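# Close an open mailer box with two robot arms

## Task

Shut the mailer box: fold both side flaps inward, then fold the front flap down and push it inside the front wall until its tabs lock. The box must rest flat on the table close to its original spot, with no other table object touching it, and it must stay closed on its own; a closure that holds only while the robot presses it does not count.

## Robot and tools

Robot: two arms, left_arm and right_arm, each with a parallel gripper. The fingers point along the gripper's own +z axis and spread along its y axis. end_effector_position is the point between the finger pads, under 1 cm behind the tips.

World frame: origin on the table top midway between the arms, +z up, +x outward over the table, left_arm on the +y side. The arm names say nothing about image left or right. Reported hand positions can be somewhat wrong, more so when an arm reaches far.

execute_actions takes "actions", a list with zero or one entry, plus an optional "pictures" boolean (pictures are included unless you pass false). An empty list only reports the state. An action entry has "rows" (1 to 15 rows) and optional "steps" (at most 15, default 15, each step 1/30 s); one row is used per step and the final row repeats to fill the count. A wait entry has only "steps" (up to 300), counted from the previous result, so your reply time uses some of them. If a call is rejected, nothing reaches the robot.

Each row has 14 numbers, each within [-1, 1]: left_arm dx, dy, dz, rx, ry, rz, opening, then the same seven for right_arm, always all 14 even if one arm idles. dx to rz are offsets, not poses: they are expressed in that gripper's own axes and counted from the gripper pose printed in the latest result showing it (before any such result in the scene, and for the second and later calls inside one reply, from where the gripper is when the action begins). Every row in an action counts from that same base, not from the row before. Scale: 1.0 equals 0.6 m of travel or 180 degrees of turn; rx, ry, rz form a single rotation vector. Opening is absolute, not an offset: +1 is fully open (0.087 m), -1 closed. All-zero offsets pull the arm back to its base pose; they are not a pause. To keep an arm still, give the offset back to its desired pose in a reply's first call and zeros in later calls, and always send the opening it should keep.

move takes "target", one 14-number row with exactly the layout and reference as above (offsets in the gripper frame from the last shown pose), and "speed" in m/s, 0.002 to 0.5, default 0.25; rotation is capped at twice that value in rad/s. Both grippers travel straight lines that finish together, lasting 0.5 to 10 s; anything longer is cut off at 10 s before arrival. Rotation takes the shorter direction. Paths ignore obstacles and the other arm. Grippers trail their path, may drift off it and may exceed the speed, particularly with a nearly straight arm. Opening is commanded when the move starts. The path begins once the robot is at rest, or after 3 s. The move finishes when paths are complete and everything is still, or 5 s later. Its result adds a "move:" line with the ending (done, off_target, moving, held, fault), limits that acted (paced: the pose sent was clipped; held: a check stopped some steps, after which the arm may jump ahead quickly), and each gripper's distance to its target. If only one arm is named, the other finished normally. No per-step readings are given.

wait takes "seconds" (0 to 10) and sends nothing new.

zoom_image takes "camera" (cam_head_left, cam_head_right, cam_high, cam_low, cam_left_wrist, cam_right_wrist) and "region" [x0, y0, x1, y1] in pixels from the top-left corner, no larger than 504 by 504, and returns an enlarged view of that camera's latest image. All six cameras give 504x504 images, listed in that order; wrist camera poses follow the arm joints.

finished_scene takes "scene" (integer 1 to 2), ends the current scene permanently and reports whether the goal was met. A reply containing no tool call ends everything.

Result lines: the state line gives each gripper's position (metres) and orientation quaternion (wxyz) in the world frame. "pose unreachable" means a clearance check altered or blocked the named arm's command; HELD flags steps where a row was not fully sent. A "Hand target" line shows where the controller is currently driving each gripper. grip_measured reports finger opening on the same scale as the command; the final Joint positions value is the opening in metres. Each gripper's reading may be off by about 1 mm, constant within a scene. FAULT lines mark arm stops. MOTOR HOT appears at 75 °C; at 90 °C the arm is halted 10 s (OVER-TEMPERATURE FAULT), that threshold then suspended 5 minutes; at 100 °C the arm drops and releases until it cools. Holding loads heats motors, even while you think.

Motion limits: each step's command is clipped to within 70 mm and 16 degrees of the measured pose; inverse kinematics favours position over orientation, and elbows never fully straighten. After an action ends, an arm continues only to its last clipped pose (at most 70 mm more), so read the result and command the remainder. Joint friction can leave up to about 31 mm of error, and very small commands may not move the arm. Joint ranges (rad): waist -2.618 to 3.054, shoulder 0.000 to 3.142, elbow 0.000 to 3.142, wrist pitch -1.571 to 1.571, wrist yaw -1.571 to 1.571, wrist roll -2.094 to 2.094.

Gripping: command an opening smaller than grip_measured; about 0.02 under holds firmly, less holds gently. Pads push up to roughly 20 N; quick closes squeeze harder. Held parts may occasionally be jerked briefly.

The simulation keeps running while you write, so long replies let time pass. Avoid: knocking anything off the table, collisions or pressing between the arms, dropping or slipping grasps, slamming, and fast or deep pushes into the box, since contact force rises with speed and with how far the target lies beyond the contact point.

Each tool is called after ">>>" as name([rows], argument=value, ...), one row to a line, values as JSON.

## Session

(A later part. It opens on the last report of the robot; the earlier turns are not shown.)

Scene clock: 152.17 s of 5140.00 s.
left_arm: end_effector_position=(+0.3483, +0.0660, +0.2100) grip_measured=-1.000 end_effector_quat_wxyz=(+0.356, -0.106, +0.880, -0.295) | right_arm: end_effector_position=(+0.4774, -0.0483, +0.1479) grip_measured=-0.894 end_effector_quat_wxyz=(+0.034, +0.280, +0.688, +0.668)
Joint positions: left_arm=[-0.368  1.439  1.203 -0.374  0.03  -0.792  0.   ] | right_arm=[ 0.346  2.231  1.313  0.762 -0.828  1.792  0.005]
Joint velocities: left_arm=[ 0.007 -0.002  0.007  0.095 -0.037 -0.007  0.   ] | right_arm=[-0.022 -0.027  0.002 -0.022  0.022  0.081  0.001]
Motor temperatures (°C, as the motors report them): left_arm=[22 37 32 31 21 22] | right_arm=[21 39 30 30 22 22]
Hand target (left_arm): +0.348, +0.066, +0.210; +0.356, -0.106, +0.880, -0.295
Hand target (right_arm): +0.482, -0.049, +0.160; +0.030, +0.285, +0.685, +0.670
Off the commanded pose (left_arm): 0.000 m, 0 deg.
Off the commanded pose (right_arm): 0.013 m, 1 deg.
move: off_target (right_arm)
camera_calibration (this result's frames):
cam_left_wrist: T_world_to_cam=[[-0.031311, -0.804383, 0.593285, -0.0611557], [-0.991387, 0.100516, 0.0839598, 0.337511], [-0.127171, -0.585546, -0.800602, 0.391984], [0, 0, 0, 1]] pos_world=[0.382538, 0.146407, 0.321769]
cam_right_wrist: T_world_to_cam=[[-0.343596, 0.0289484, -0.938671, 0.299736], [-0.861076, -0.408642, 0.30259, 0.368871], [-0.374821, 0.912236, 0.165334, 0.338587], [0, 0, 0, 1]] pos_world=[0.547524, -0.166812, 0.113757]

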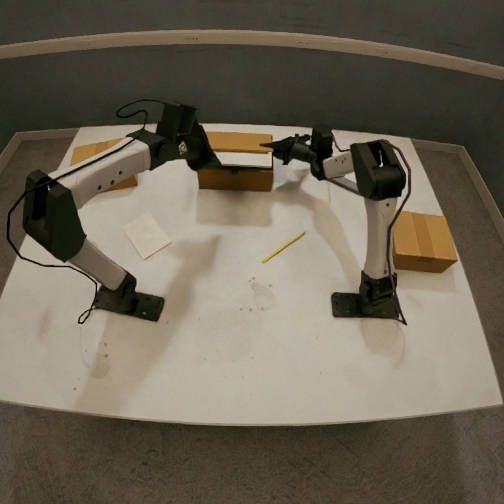

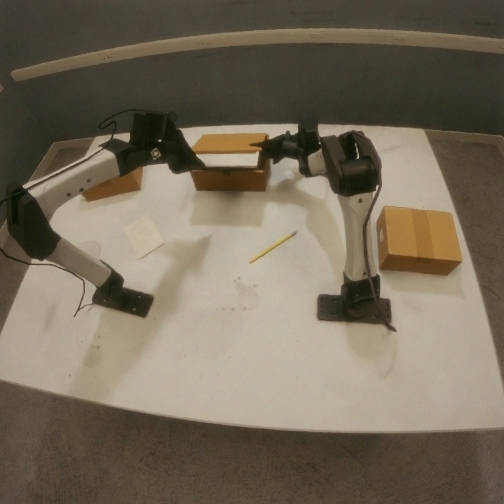

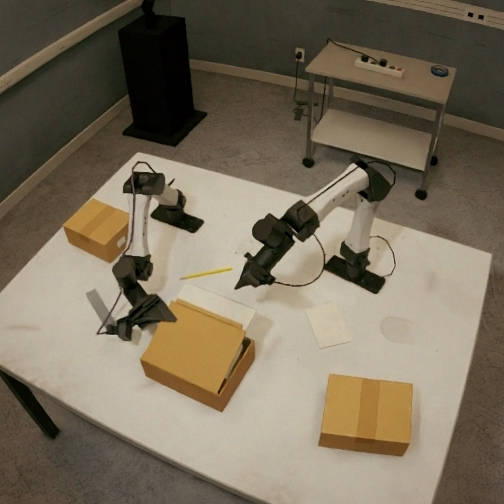

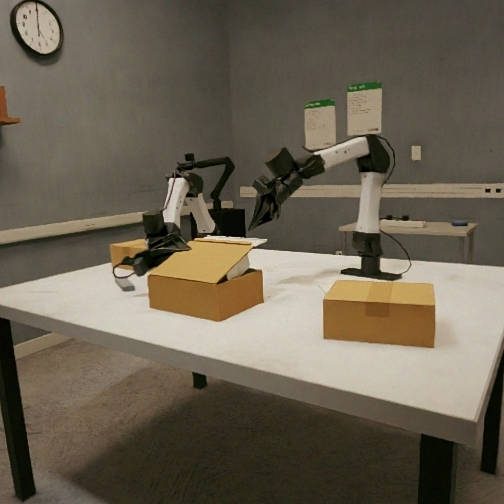

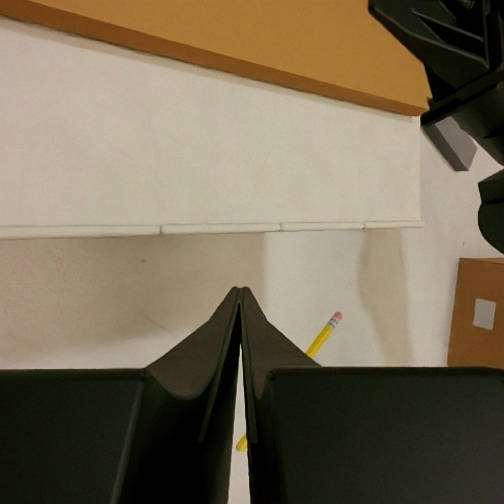

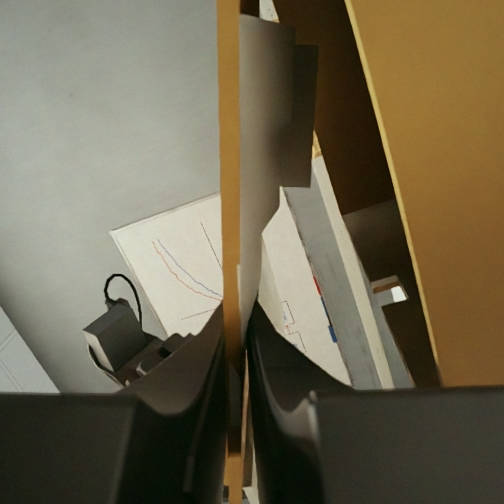

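>>> move(target=[-0.04,-0.042,-0.045,0,0,0,-1, 0.072,0.024,-0.033,0.021,-0.002,0.045,-1], speed=0.03)

Scene clock: 157.80 s of 5140.00 s.
left_arm: end_effector_position=(+0.3487, +0.0657, +0.2564) grip_measured=-1.000 end_effector_quat_wxyz=(+0.365, -0.105, +0.875, -0.302) | right_arm: end_effector_position=(+0.4589, -0.0555, +0.1647) grip_measured=-0.905 end_effector_quat_wxyz=(+0.010, +0.351, +0.685, +0.639)
Joint positions: left_arm=[-0.368  1.439  1.369 -0.515  0.03  -0.792  0.   ] | right_arm=[ 0.358  2.069  1.203  0.612 -0.753  1.853  0.004]
Joint velocities: left_arm=[-0.002  0.012  0.002 -0.007 -0.022 -0.007  0.   ] | right_arm=[-0.002 -0.007 -0.007 -0.081 -0.037  0.037 -0.   ]
Motor temperatures (°C, as the motors report them): left_arm=[22 36 32 31 21 22] | right_arm=[21 40 30 30 22 22]
Hand target (left_arm): +0.347, +0.068, +0.254; +0.356, -0.106, +0.880, -0.295
Hand target (right_arm): +0.439, -0.048, +0.177; -0.021, +0.331, +0.689, +0.645
Off the commanded pose (left_arm): 0.004 m, 1 deg.
Off the commanded pose (right_arm): 0.026 m, 4 deg.
move: off_target (right_arm)
camera_calibration (this result's frames):
cam_left_wrist: T_world_to_cam=[[-0.0442591, -0.796697, 0.602756, -0.0872868], [-0.992958, 0.101449, 0.0611799, 0.340365], [-0.109891, -0.595803, -0.795577, 0.42241], [0, 0, 0, 1]] pos_world=[0.380524, 0.147603, 0.367849]
cam_right_wrist: T_world_to_cam=[[-0.472904, 0.0419658, -0.880114, 0.359752], [-0.834401, -0.342245, 0.432022, 0.314979], [-0.283084, 0.938673, 0.196865, 0.289625], [0, 0, 0, 1]] pos_world=[0.514935, -0.179161, 0.123528]

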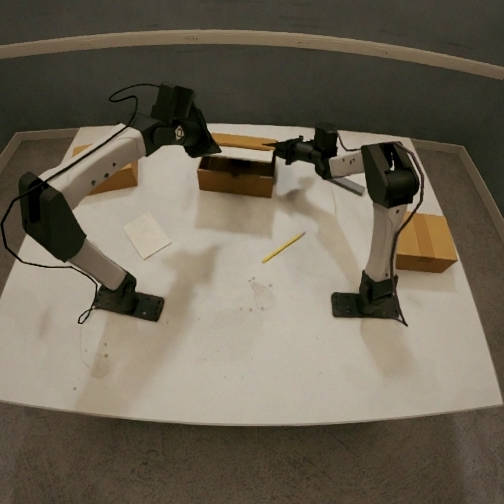

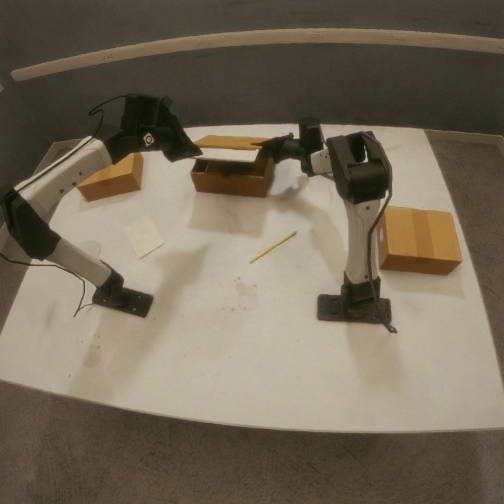

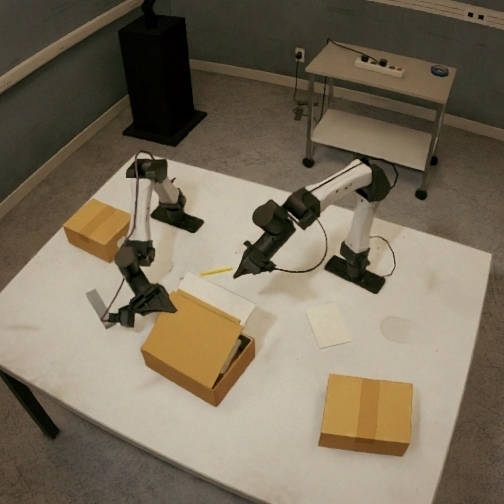

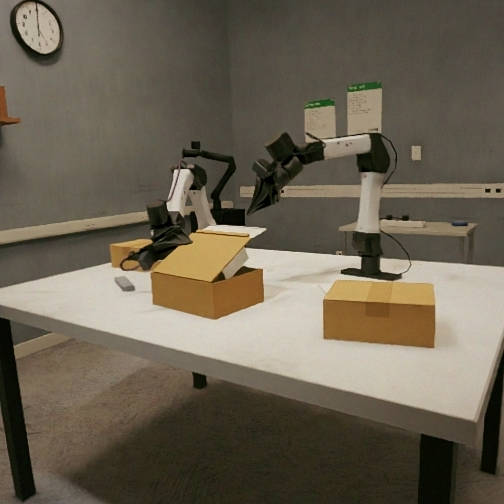

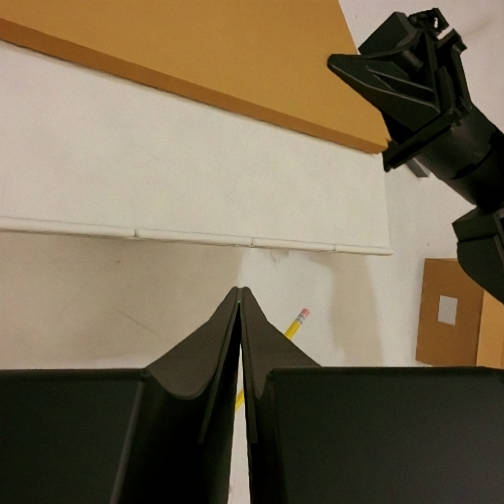

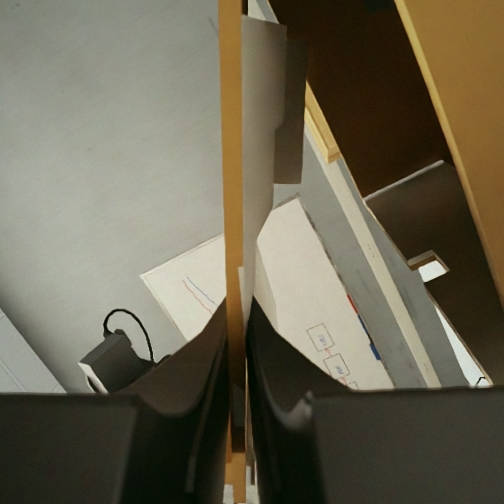

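>>> move(target=[0.075,0.239,-0.008,0,0,0,-1, 0,0,0,0,0,0,-1], speed=0.12)

>>> move(target=[-0.091,-0.033,0.222,0,0,0,-1, 0,0,0,0,0,0,-1], speed=0.06)

>>> move(target=[0.045,0.047,0.043,0,0,0,-1, 0,0,0,0,0,0,-1], speed=0.04)

Scene clock: 165.93 s of 5140.00 s.
left_arm: end_effector_position=(+0.3198, +0.1602, +0.1509) grip_measured=-1.000 end_effector_quat_wxyz=(+0.367, -0.103, +0.875, -0.299) | right_arm: end_effector_position=(+0.4594, -0.0557, +0.1646) grip_measured=-0.905 end_effector_quat_wxyz=(+0.011, +0.352, +0.684, +0.639)
Joint positions: left_arm=[-0.081  1.194  0.775 -0.189  0.263 -0.622  0.   ] | right_arm=[ 0.358  2.069  1.203  0.612 -0.749  1.853  0.004]
Joint velocities: left_arm=[-0.012  0.007  0.017  0.007 -0.022 -0.022  0.   ] | right_arm=[-0.002  0.002 -0.012 -0.022 -0.007  0.051  0.   ]
Motor temperatures (°C, as the motors report them): left_arm=[22 35 33 31 21 22] | right_arm=[21 41 30 30 22 22]
Hand target (left_arm): +0.317, +0.163, +0.147; +0.367, -0.104, +0.875, -0.299
Hand target (right_arm): +0.459, -0.056, +0.165; +0.010, +0.351, +0.685, +0.639
Off the commanded pose (left_arm): 0.006 m, 0 deg.
Off the commanded pose (right_arm): 0.001 m, 0 deg.
After step 90, 3.33 s passed at rest.
move: done
camera_calibration (this result's frames):
cam_left_wrist: T_world_to_cam=[[-0.0474779, -0.800776, 0.597079, 0.052817], [-0.99318, 0.101567, 0.0572424, 0.309194], [-0.106482, -0.590289, -0.800138, 0.390241], [0, 0, 0, 1]] pos_world=[0.351147, 0.241246, 0.263012]
cam_right_wrist: T_world_to_cam=[[-0.472529, 0.0428124, -0.880275, 0.359821], [-0.835648, -0.339115, 0.432081, 0.316193], [-0.280016, 0.93977, 0.196018, 0.288772], [0, 0, 0, 1]] pos_world=[0.515112, -0.179558, 0.123516]

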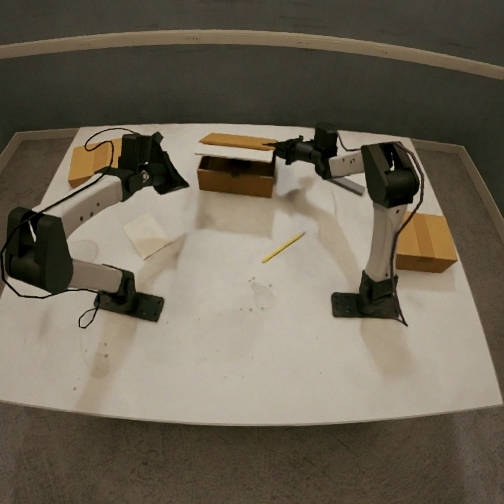

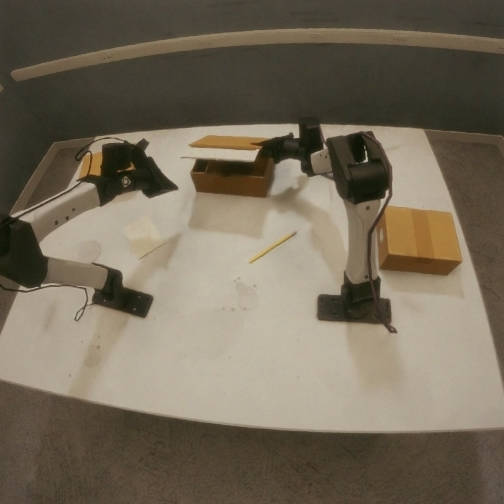

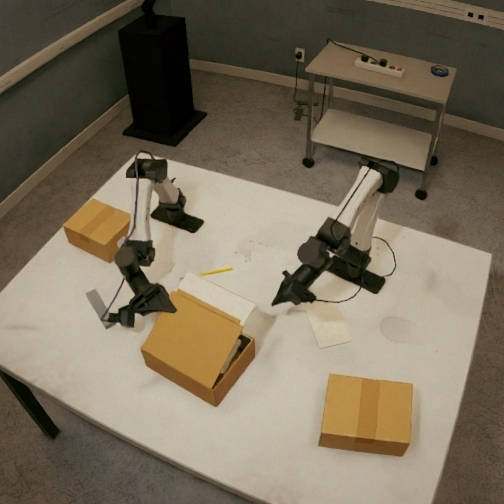

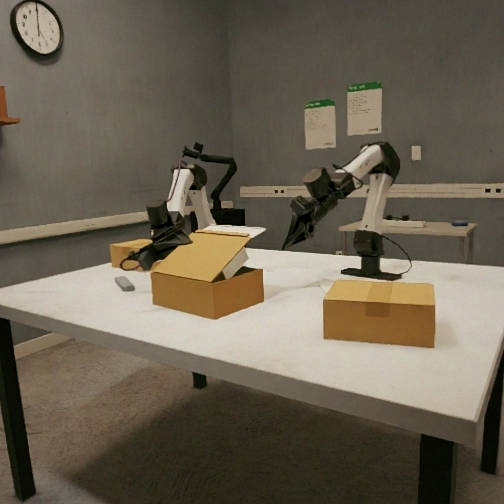

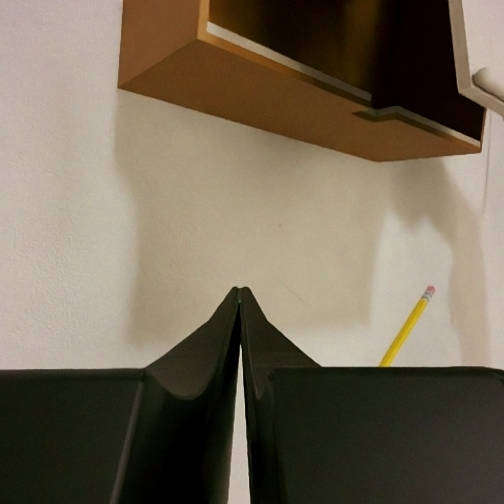

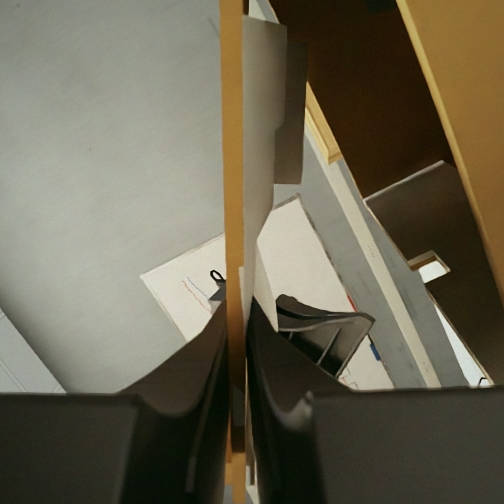

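Scene clock: 168.67 s of 5140.00 s.
left_arm: end_effector_position=(+0.4488, +0.1146, +0.1188) grip_measured=-1.000 end_effector_quat_wxyz=(+0.366, -0.105, +0.876, -0.297) | right_arm: end_effector_position=(+0.4594, -0.0557, +0.1646) grip_measured=-0.905 end_effector_quat_wxyz=(+0.011, +0.352, +0.684, +0.639)
Joint positions: left_arm=[-0.116  1.769  1.166 -0.004  0.231 -0.644  0.   ] | right_arm=[ 0.358  2.069  1.203  0.612 -0.749  1.853  0.004]
Joint velocities: left_arm=[-0.007 -0.002 -0.017 -0.051 -0.081  0.022  0.   ] | right_arm=[-0.012 -0.017 -0.007  0.051 -0.095  0.022 -0.   ]
Motor temperatures (°C, as the motors report them): left_arm=[22 35 33 31 21 22] | right_arm=[21 41 30 30 22 22]
Hand target (left_arm): +0.452, +0.108, +0.118; +0.367, -0.104, +0.875, -0.300
Hand target (right_arm): +0.459, -0.056, +0.165; +0.011, +0.352, +0.684, +0.639
Off the commanded pose (left_arm): 0.009 m, 0 deg.
Off the commanded pose (right_arm): 0.000 m, 0 deg.
move: done
camera_calibration (this result's frames):
cam_left_wrist: T_world_to_cam=[[-0.0419755, -0.802481, 0.595199, 0.0395697], [-0.993328, 0.0975647, 0.0614893, 0.44381], [-0.107414, -0.588647, -0.801222, 0.351807], [0, 0, 0, 1]] pos_world=[0.480299, 0.195544, 0.231034]
cam_right_wrist: T_world_to_cam=[[-0.472529, 0.0428124, -0.880275, 0.359821], [-0.835648, -0.339115, 0.432081, 0.316193], [-0.280016, 0.93977, 0.196018, 0.288772], [0, 0, 0, 1]] pos_world=[0.515112, -0.179558, 0.123516]

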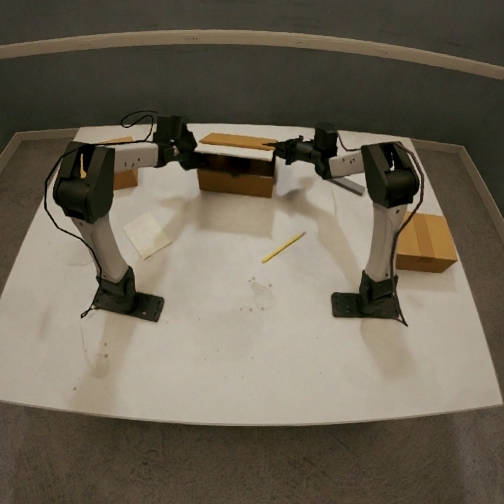

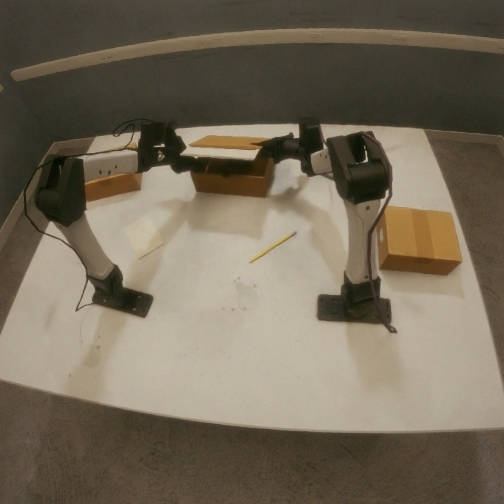

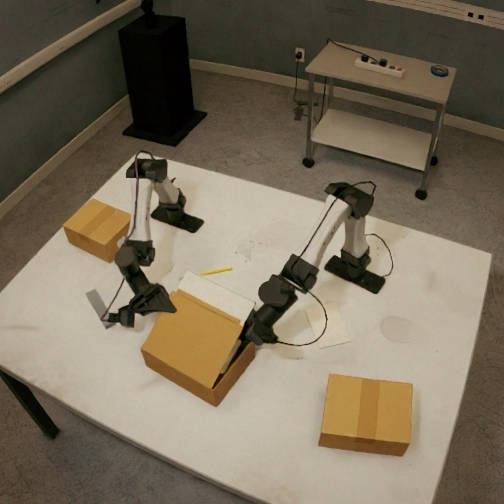

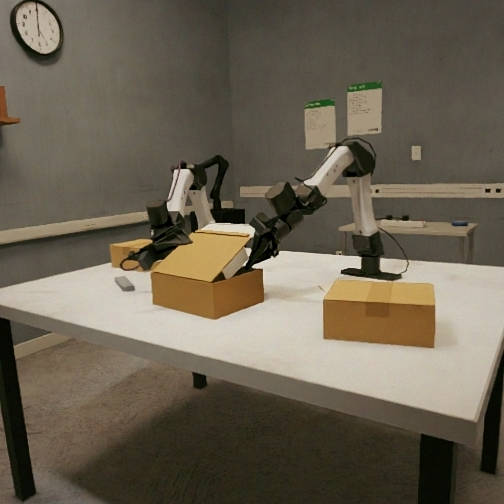

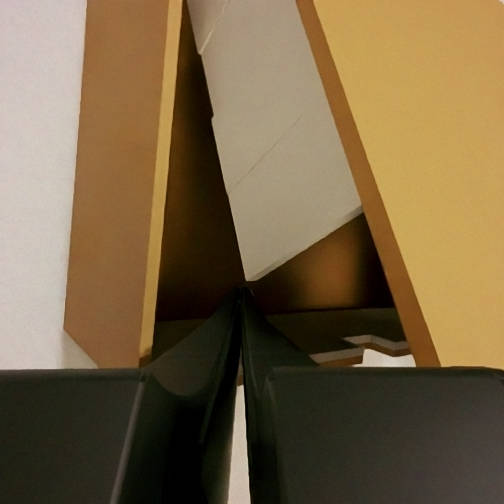

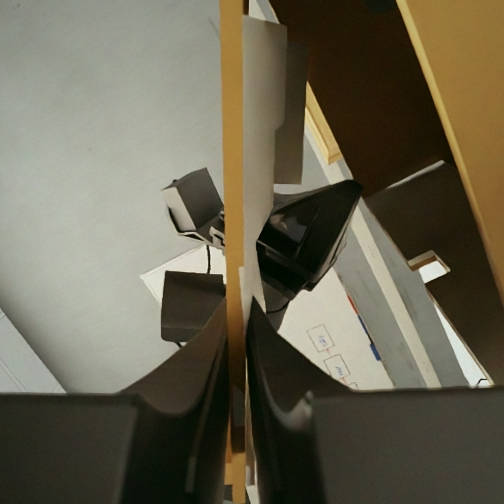

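Scene clock: 170.10 s of 5140.00 s.
left_arm: end_effector_position=(+0.4606, +0.1112, +0.1052) grip_measured=-1.000 end_effector_quat_wxyz=(+0.401, -0.097, +0.856, -0.312) | right_arm: end_effector_position=(+0.4594, -0.0557, +0.1646) grip_measured=-0.905 end_effector_quat_wxyz=(+0.011, +0.352, +0.684, +0.639)
Joint positions: left_arm=[-0.116  1.812  1.091  0.2    0.231 -0.644  0.   ] | right_arm=[ 0.358  2.069  1.203  0.612 -0.749  1.853  0.004]
Joint velocities: left_arm=[ 0.002 -0.017 -0.022 -0.007 -0.007 -0.037  0.   ] | right_arm=[-0.012  0.017  0.002  0.037 -0.11  -0.051  0.   ]
Motor temperatures (°C, as the motors report them): left_arm=[22 35 33 31 21 22] | right_arm=[21 41 30 30 22 22]
Hand target (left_arm): +0.448, +0.115, +0.073; +0.366, -0.105, +0.876, -0.297
Hand target (right_arm): +0.459, -0.056, +0.165; +0.011, +0.352, +0.684, +0.639
Off the commanded pose (left_arm): 0.035 m, 5 deg.
Off the commanded pose (right_arm): 0.000 m, 0 deg.
move: off_target (left_arm)
camera_calibration (this result's frames):
cam_left_wrist: T_world_to_cam=[[-0.0918275, -0.787913, 0.608901, 0.0653471], [-0.994913, 0.098028, -0.0231941, 0.466273], [-0.0414144, -0.607933, -0.792907, 0.310953], [0, 0, 0, 1]] pos_world=[0.48278, 0.194819, 0.217582]
cam_right_wrist: T_world_to_cam=[[-0.472529, 0.0428124, -0.880275, 0.359821], [-0.835648, -0.339115, 0.432081, 0.316193], [-0.280016, 0.93977, 0.196018, 0.288772], [0, 0, 0, 1]] pos_world=[0.515112, -0.179558, 0.123516]

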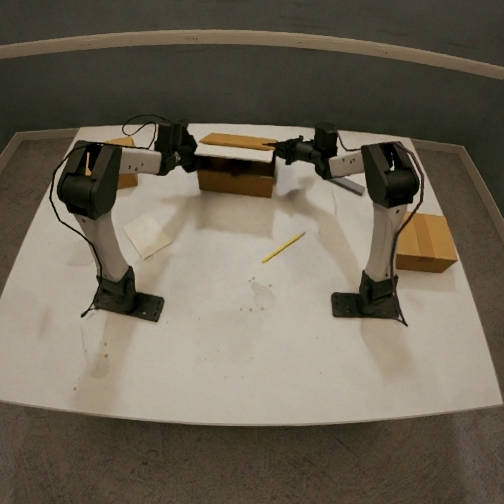

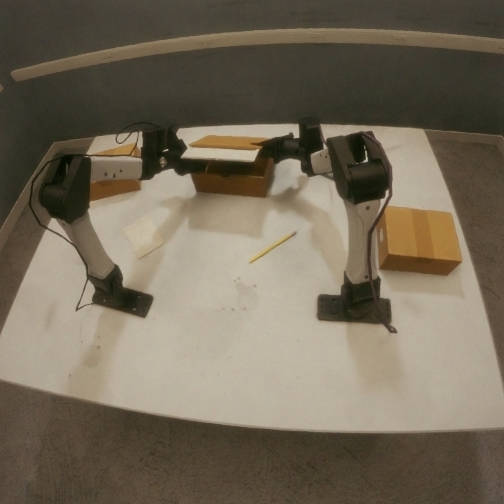

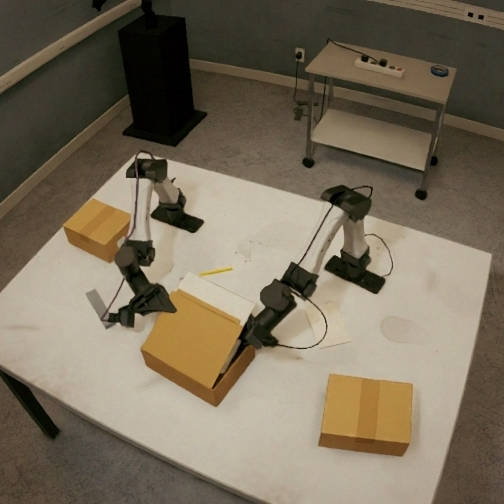

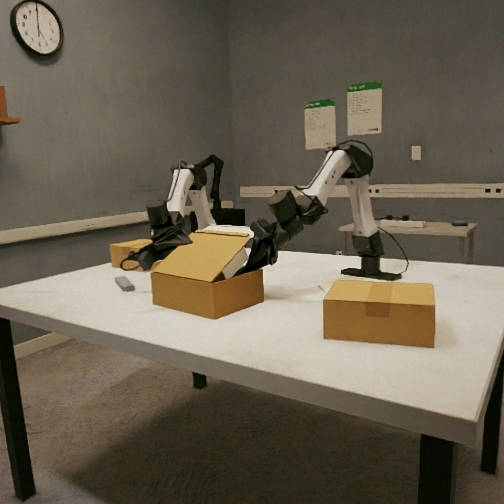

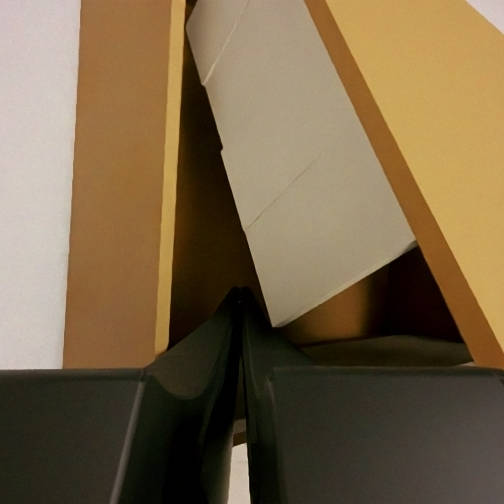

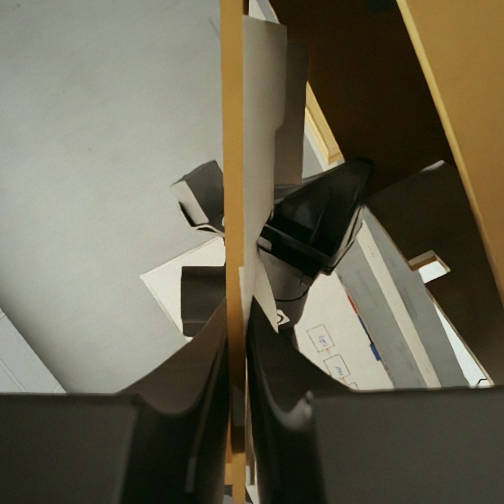

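>>> move(target=[-0.057,0.018,-0.052,-0.17,0,0,-1, 0,0,0,0,0,0,-1], speed=0.05)

>>> move(target=[0,0,0,0,0,0.12,-0.2, 0,0,0,0,0,0,-1], speed=0.05)

Scene clock: 180.07 s of 5140.00 s.
left_arm: end_effector_position=(+0.4553, +0.1640, +0.1297) grip_measured=-1.000 end_effector_quat_wxyz=(+0.351, -0.204, +0.912, -0.060) | right_arm: end_effector_position=(+0.4605, -0.0559, +0.1662) grip_measured=-0.905 end_effector_quat_wxyz=(+0.012, +0.354, +0.681, +0.640)
Joint positions: left_arm=[-0.191  1.849  1.516 -0.553 -0.269 -0.704  0.   ] | right_arm=[ 0.358  2.069  1.203  0.62  -0.745  1.862  0.004]
Joint velocities: left_arm=[ 0.007 -0.007  0.032 -0.139  0.007 -0.066  0.   ] | right_arm=[ 0.002 -0.002 -0.012 -0.022 -0.022  0.007  0.   ]
Motor temperatures (°C, as the motors report them): left_arm=[22 36 33 31 21 22] | right_arm=[21 40 30 30 22 22]
Hand target (left_arm): +0.460, +0.148, +0.135; +0.356, -0.200, +0.910, -0.077
Hand target (right_arm): +0.459, -0.056, +0.165; +0.011, +0.352, +0.684, +0.639
Off the commanded pose (left_arm): 0.018 m, 2 deg.
Off the commanded pose (right_arm): 0.002 m, 0 deg.
After step 90, 1.33 s passed at rest.
move: off_target (left_arm)
camera_calibration (this result's frames):
cam_left_wrist: T_world_to_cam=[[0.322494, -0.912853, 0.250393, -0.0301608], [-0.94095, -0.280373, 0.189749, 0.466253], [-0.10301, -0.2968, -0.949368, 0.359643], [0, 0, 0, 1]] pos_world=[0.485494, 0.209934, 0.260514]
cam_right_wrist: T_world_to_cam=[[-0.472287, 0.050485, -0.879998, 0.361993], [-0.837457, -0.337148, 0.430113, 0.31762], [-0.274975, 0.940097, 0.20151, 0.285682], [0, 0, 0, 1]] pos_world=[0.515513, -0.179759, 0.124373]

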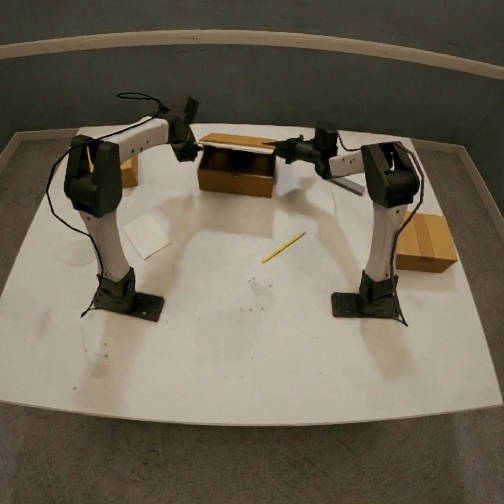

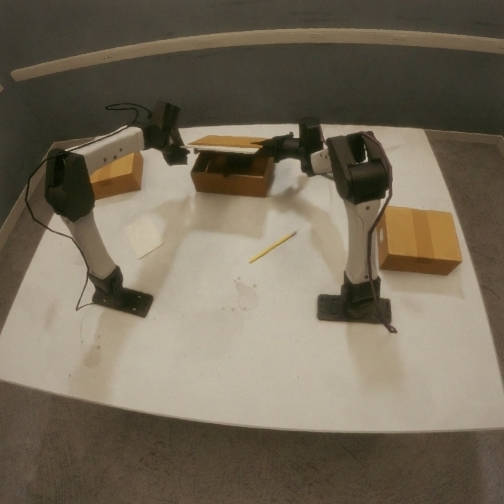

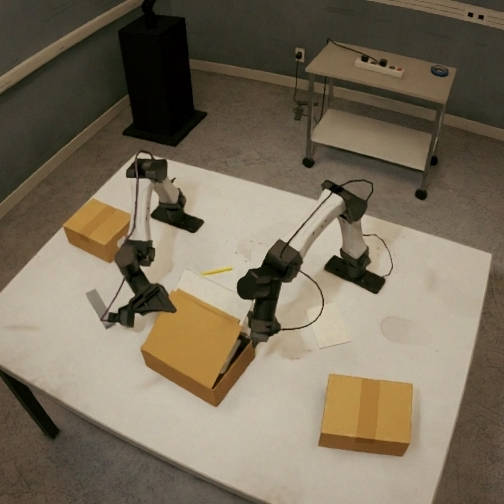

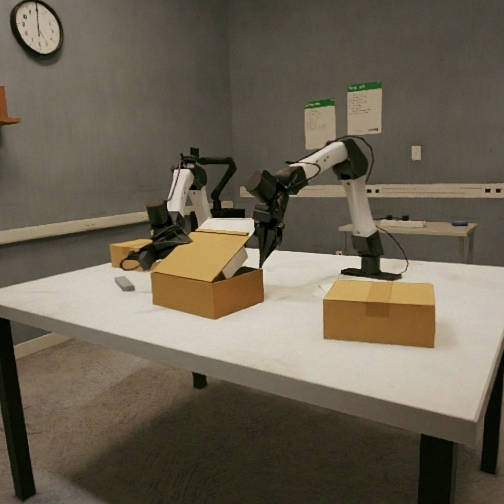

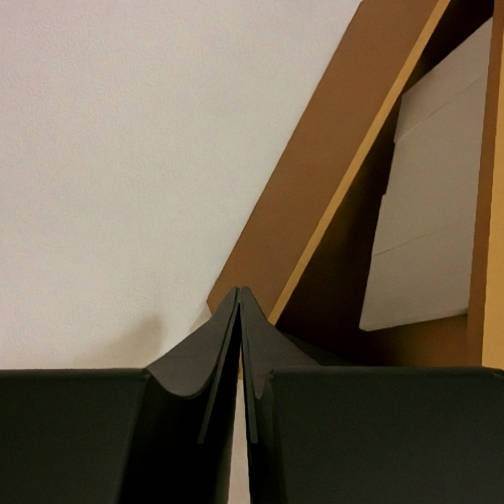

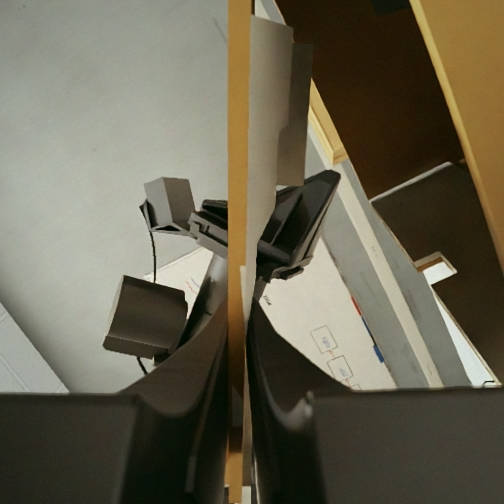

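Scene clock: 184.10 s of 5140.00 s.
left_arm: end_effector_position=(+0.4582, +0.1804, +0.1349) grip_measured=-0.200 end_effector_quat_wxyz=(+0.366, -0.049, +0.929, +0.017) | right_arm: end_effector_position=(+0.4604, -0.0558, +0.1664) grip_measured=-0.905 end_effector_quat_wxyz=(+0.011, +0.354, +0.681, +0.641)
Joint positions: left_arm=[-0.197  1.861  1.55  -0.566 -0.31  -0.358  0.035] | right_arm=[ 0.358  2.069  1.203  0.621 -0.746  1.864  0.004]
Joint velocities: left_arm=[-0.017 -0.007  0.017  0.037 -0.007  0.11   0.001] | right_arm=[-0.007 -0.002  0.002 -0.066 -0.007 -0.037 -0.001]
Motor temperatures (°C, as the motors report them): left_arm=[22 36 34 31 21 22] | right_arm=[21 40 30 31 22 22]
Hand target (left_arm): +0.455, +0.164, +0.130; +0.356, -0.030, +0.934, +0.007
Hand target (right_arm): +0.461, -0.056, +0.166; +0.012, +0.354, +0.681, +0.641
Off the commanded pose (left_arm): 0.017 m, 3 deg.
Off the commanded pose (right_arm): 0.000 m, 0 deg.
move: off_target (left_arm)
camera_calibration (this result's frames):
cam_left_wrist: T_world_to_cam=[[0.0954787, -0.995429, 0.00209634, 0.134972], [-0.985917, -0.0942754, 0.138131, 0.466614], [-0.137302, -0.0152554, -0.990412, 0.340228], [0, 0, 0, 1]] pos_world=[0.49387, 0.183535, 0.272229]
cam_right_wrist: T_world_to_cam=[[-0.472883, 0.0512564, -0.879633, 0.362402], [-0.837019, -0.338024, 0.430277, 0.3172], [-0.275283, 0.939741, 0.202748, 0.285492], [0, 0, 0, 1]] pos_world=[0.515467, -0.179643, 0.124414]

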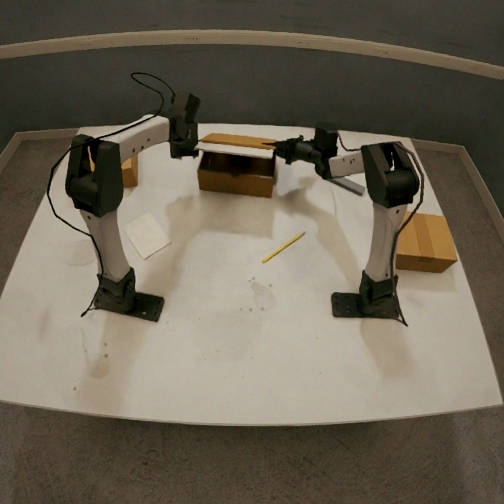

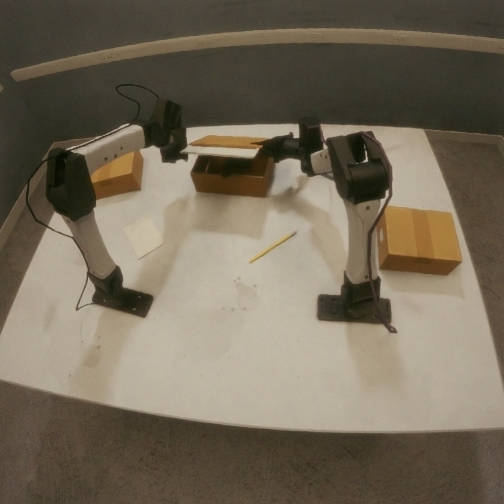

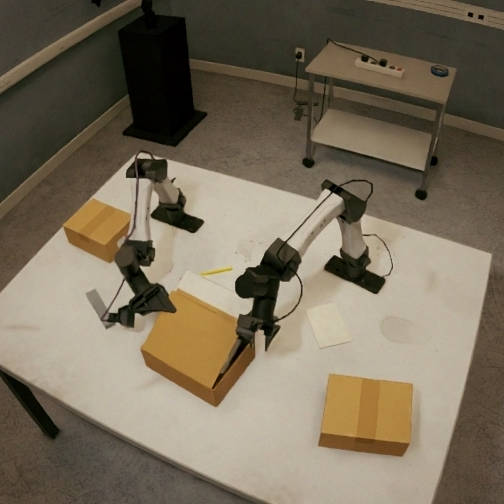

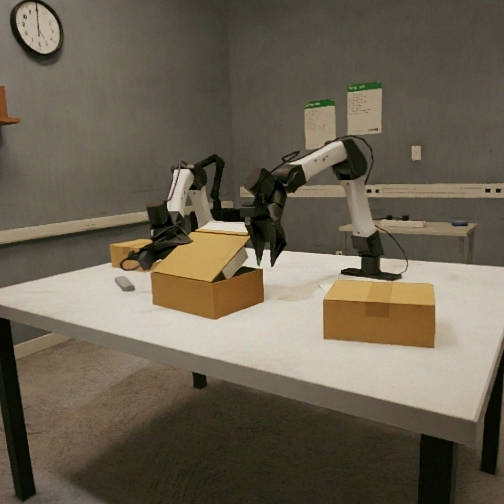

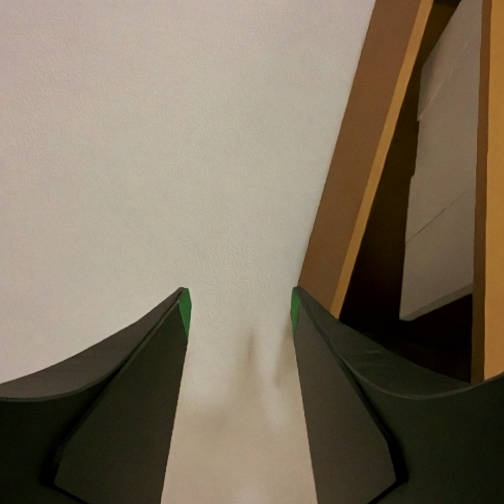

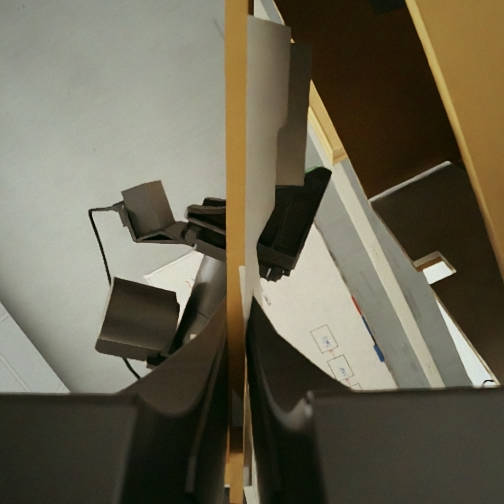

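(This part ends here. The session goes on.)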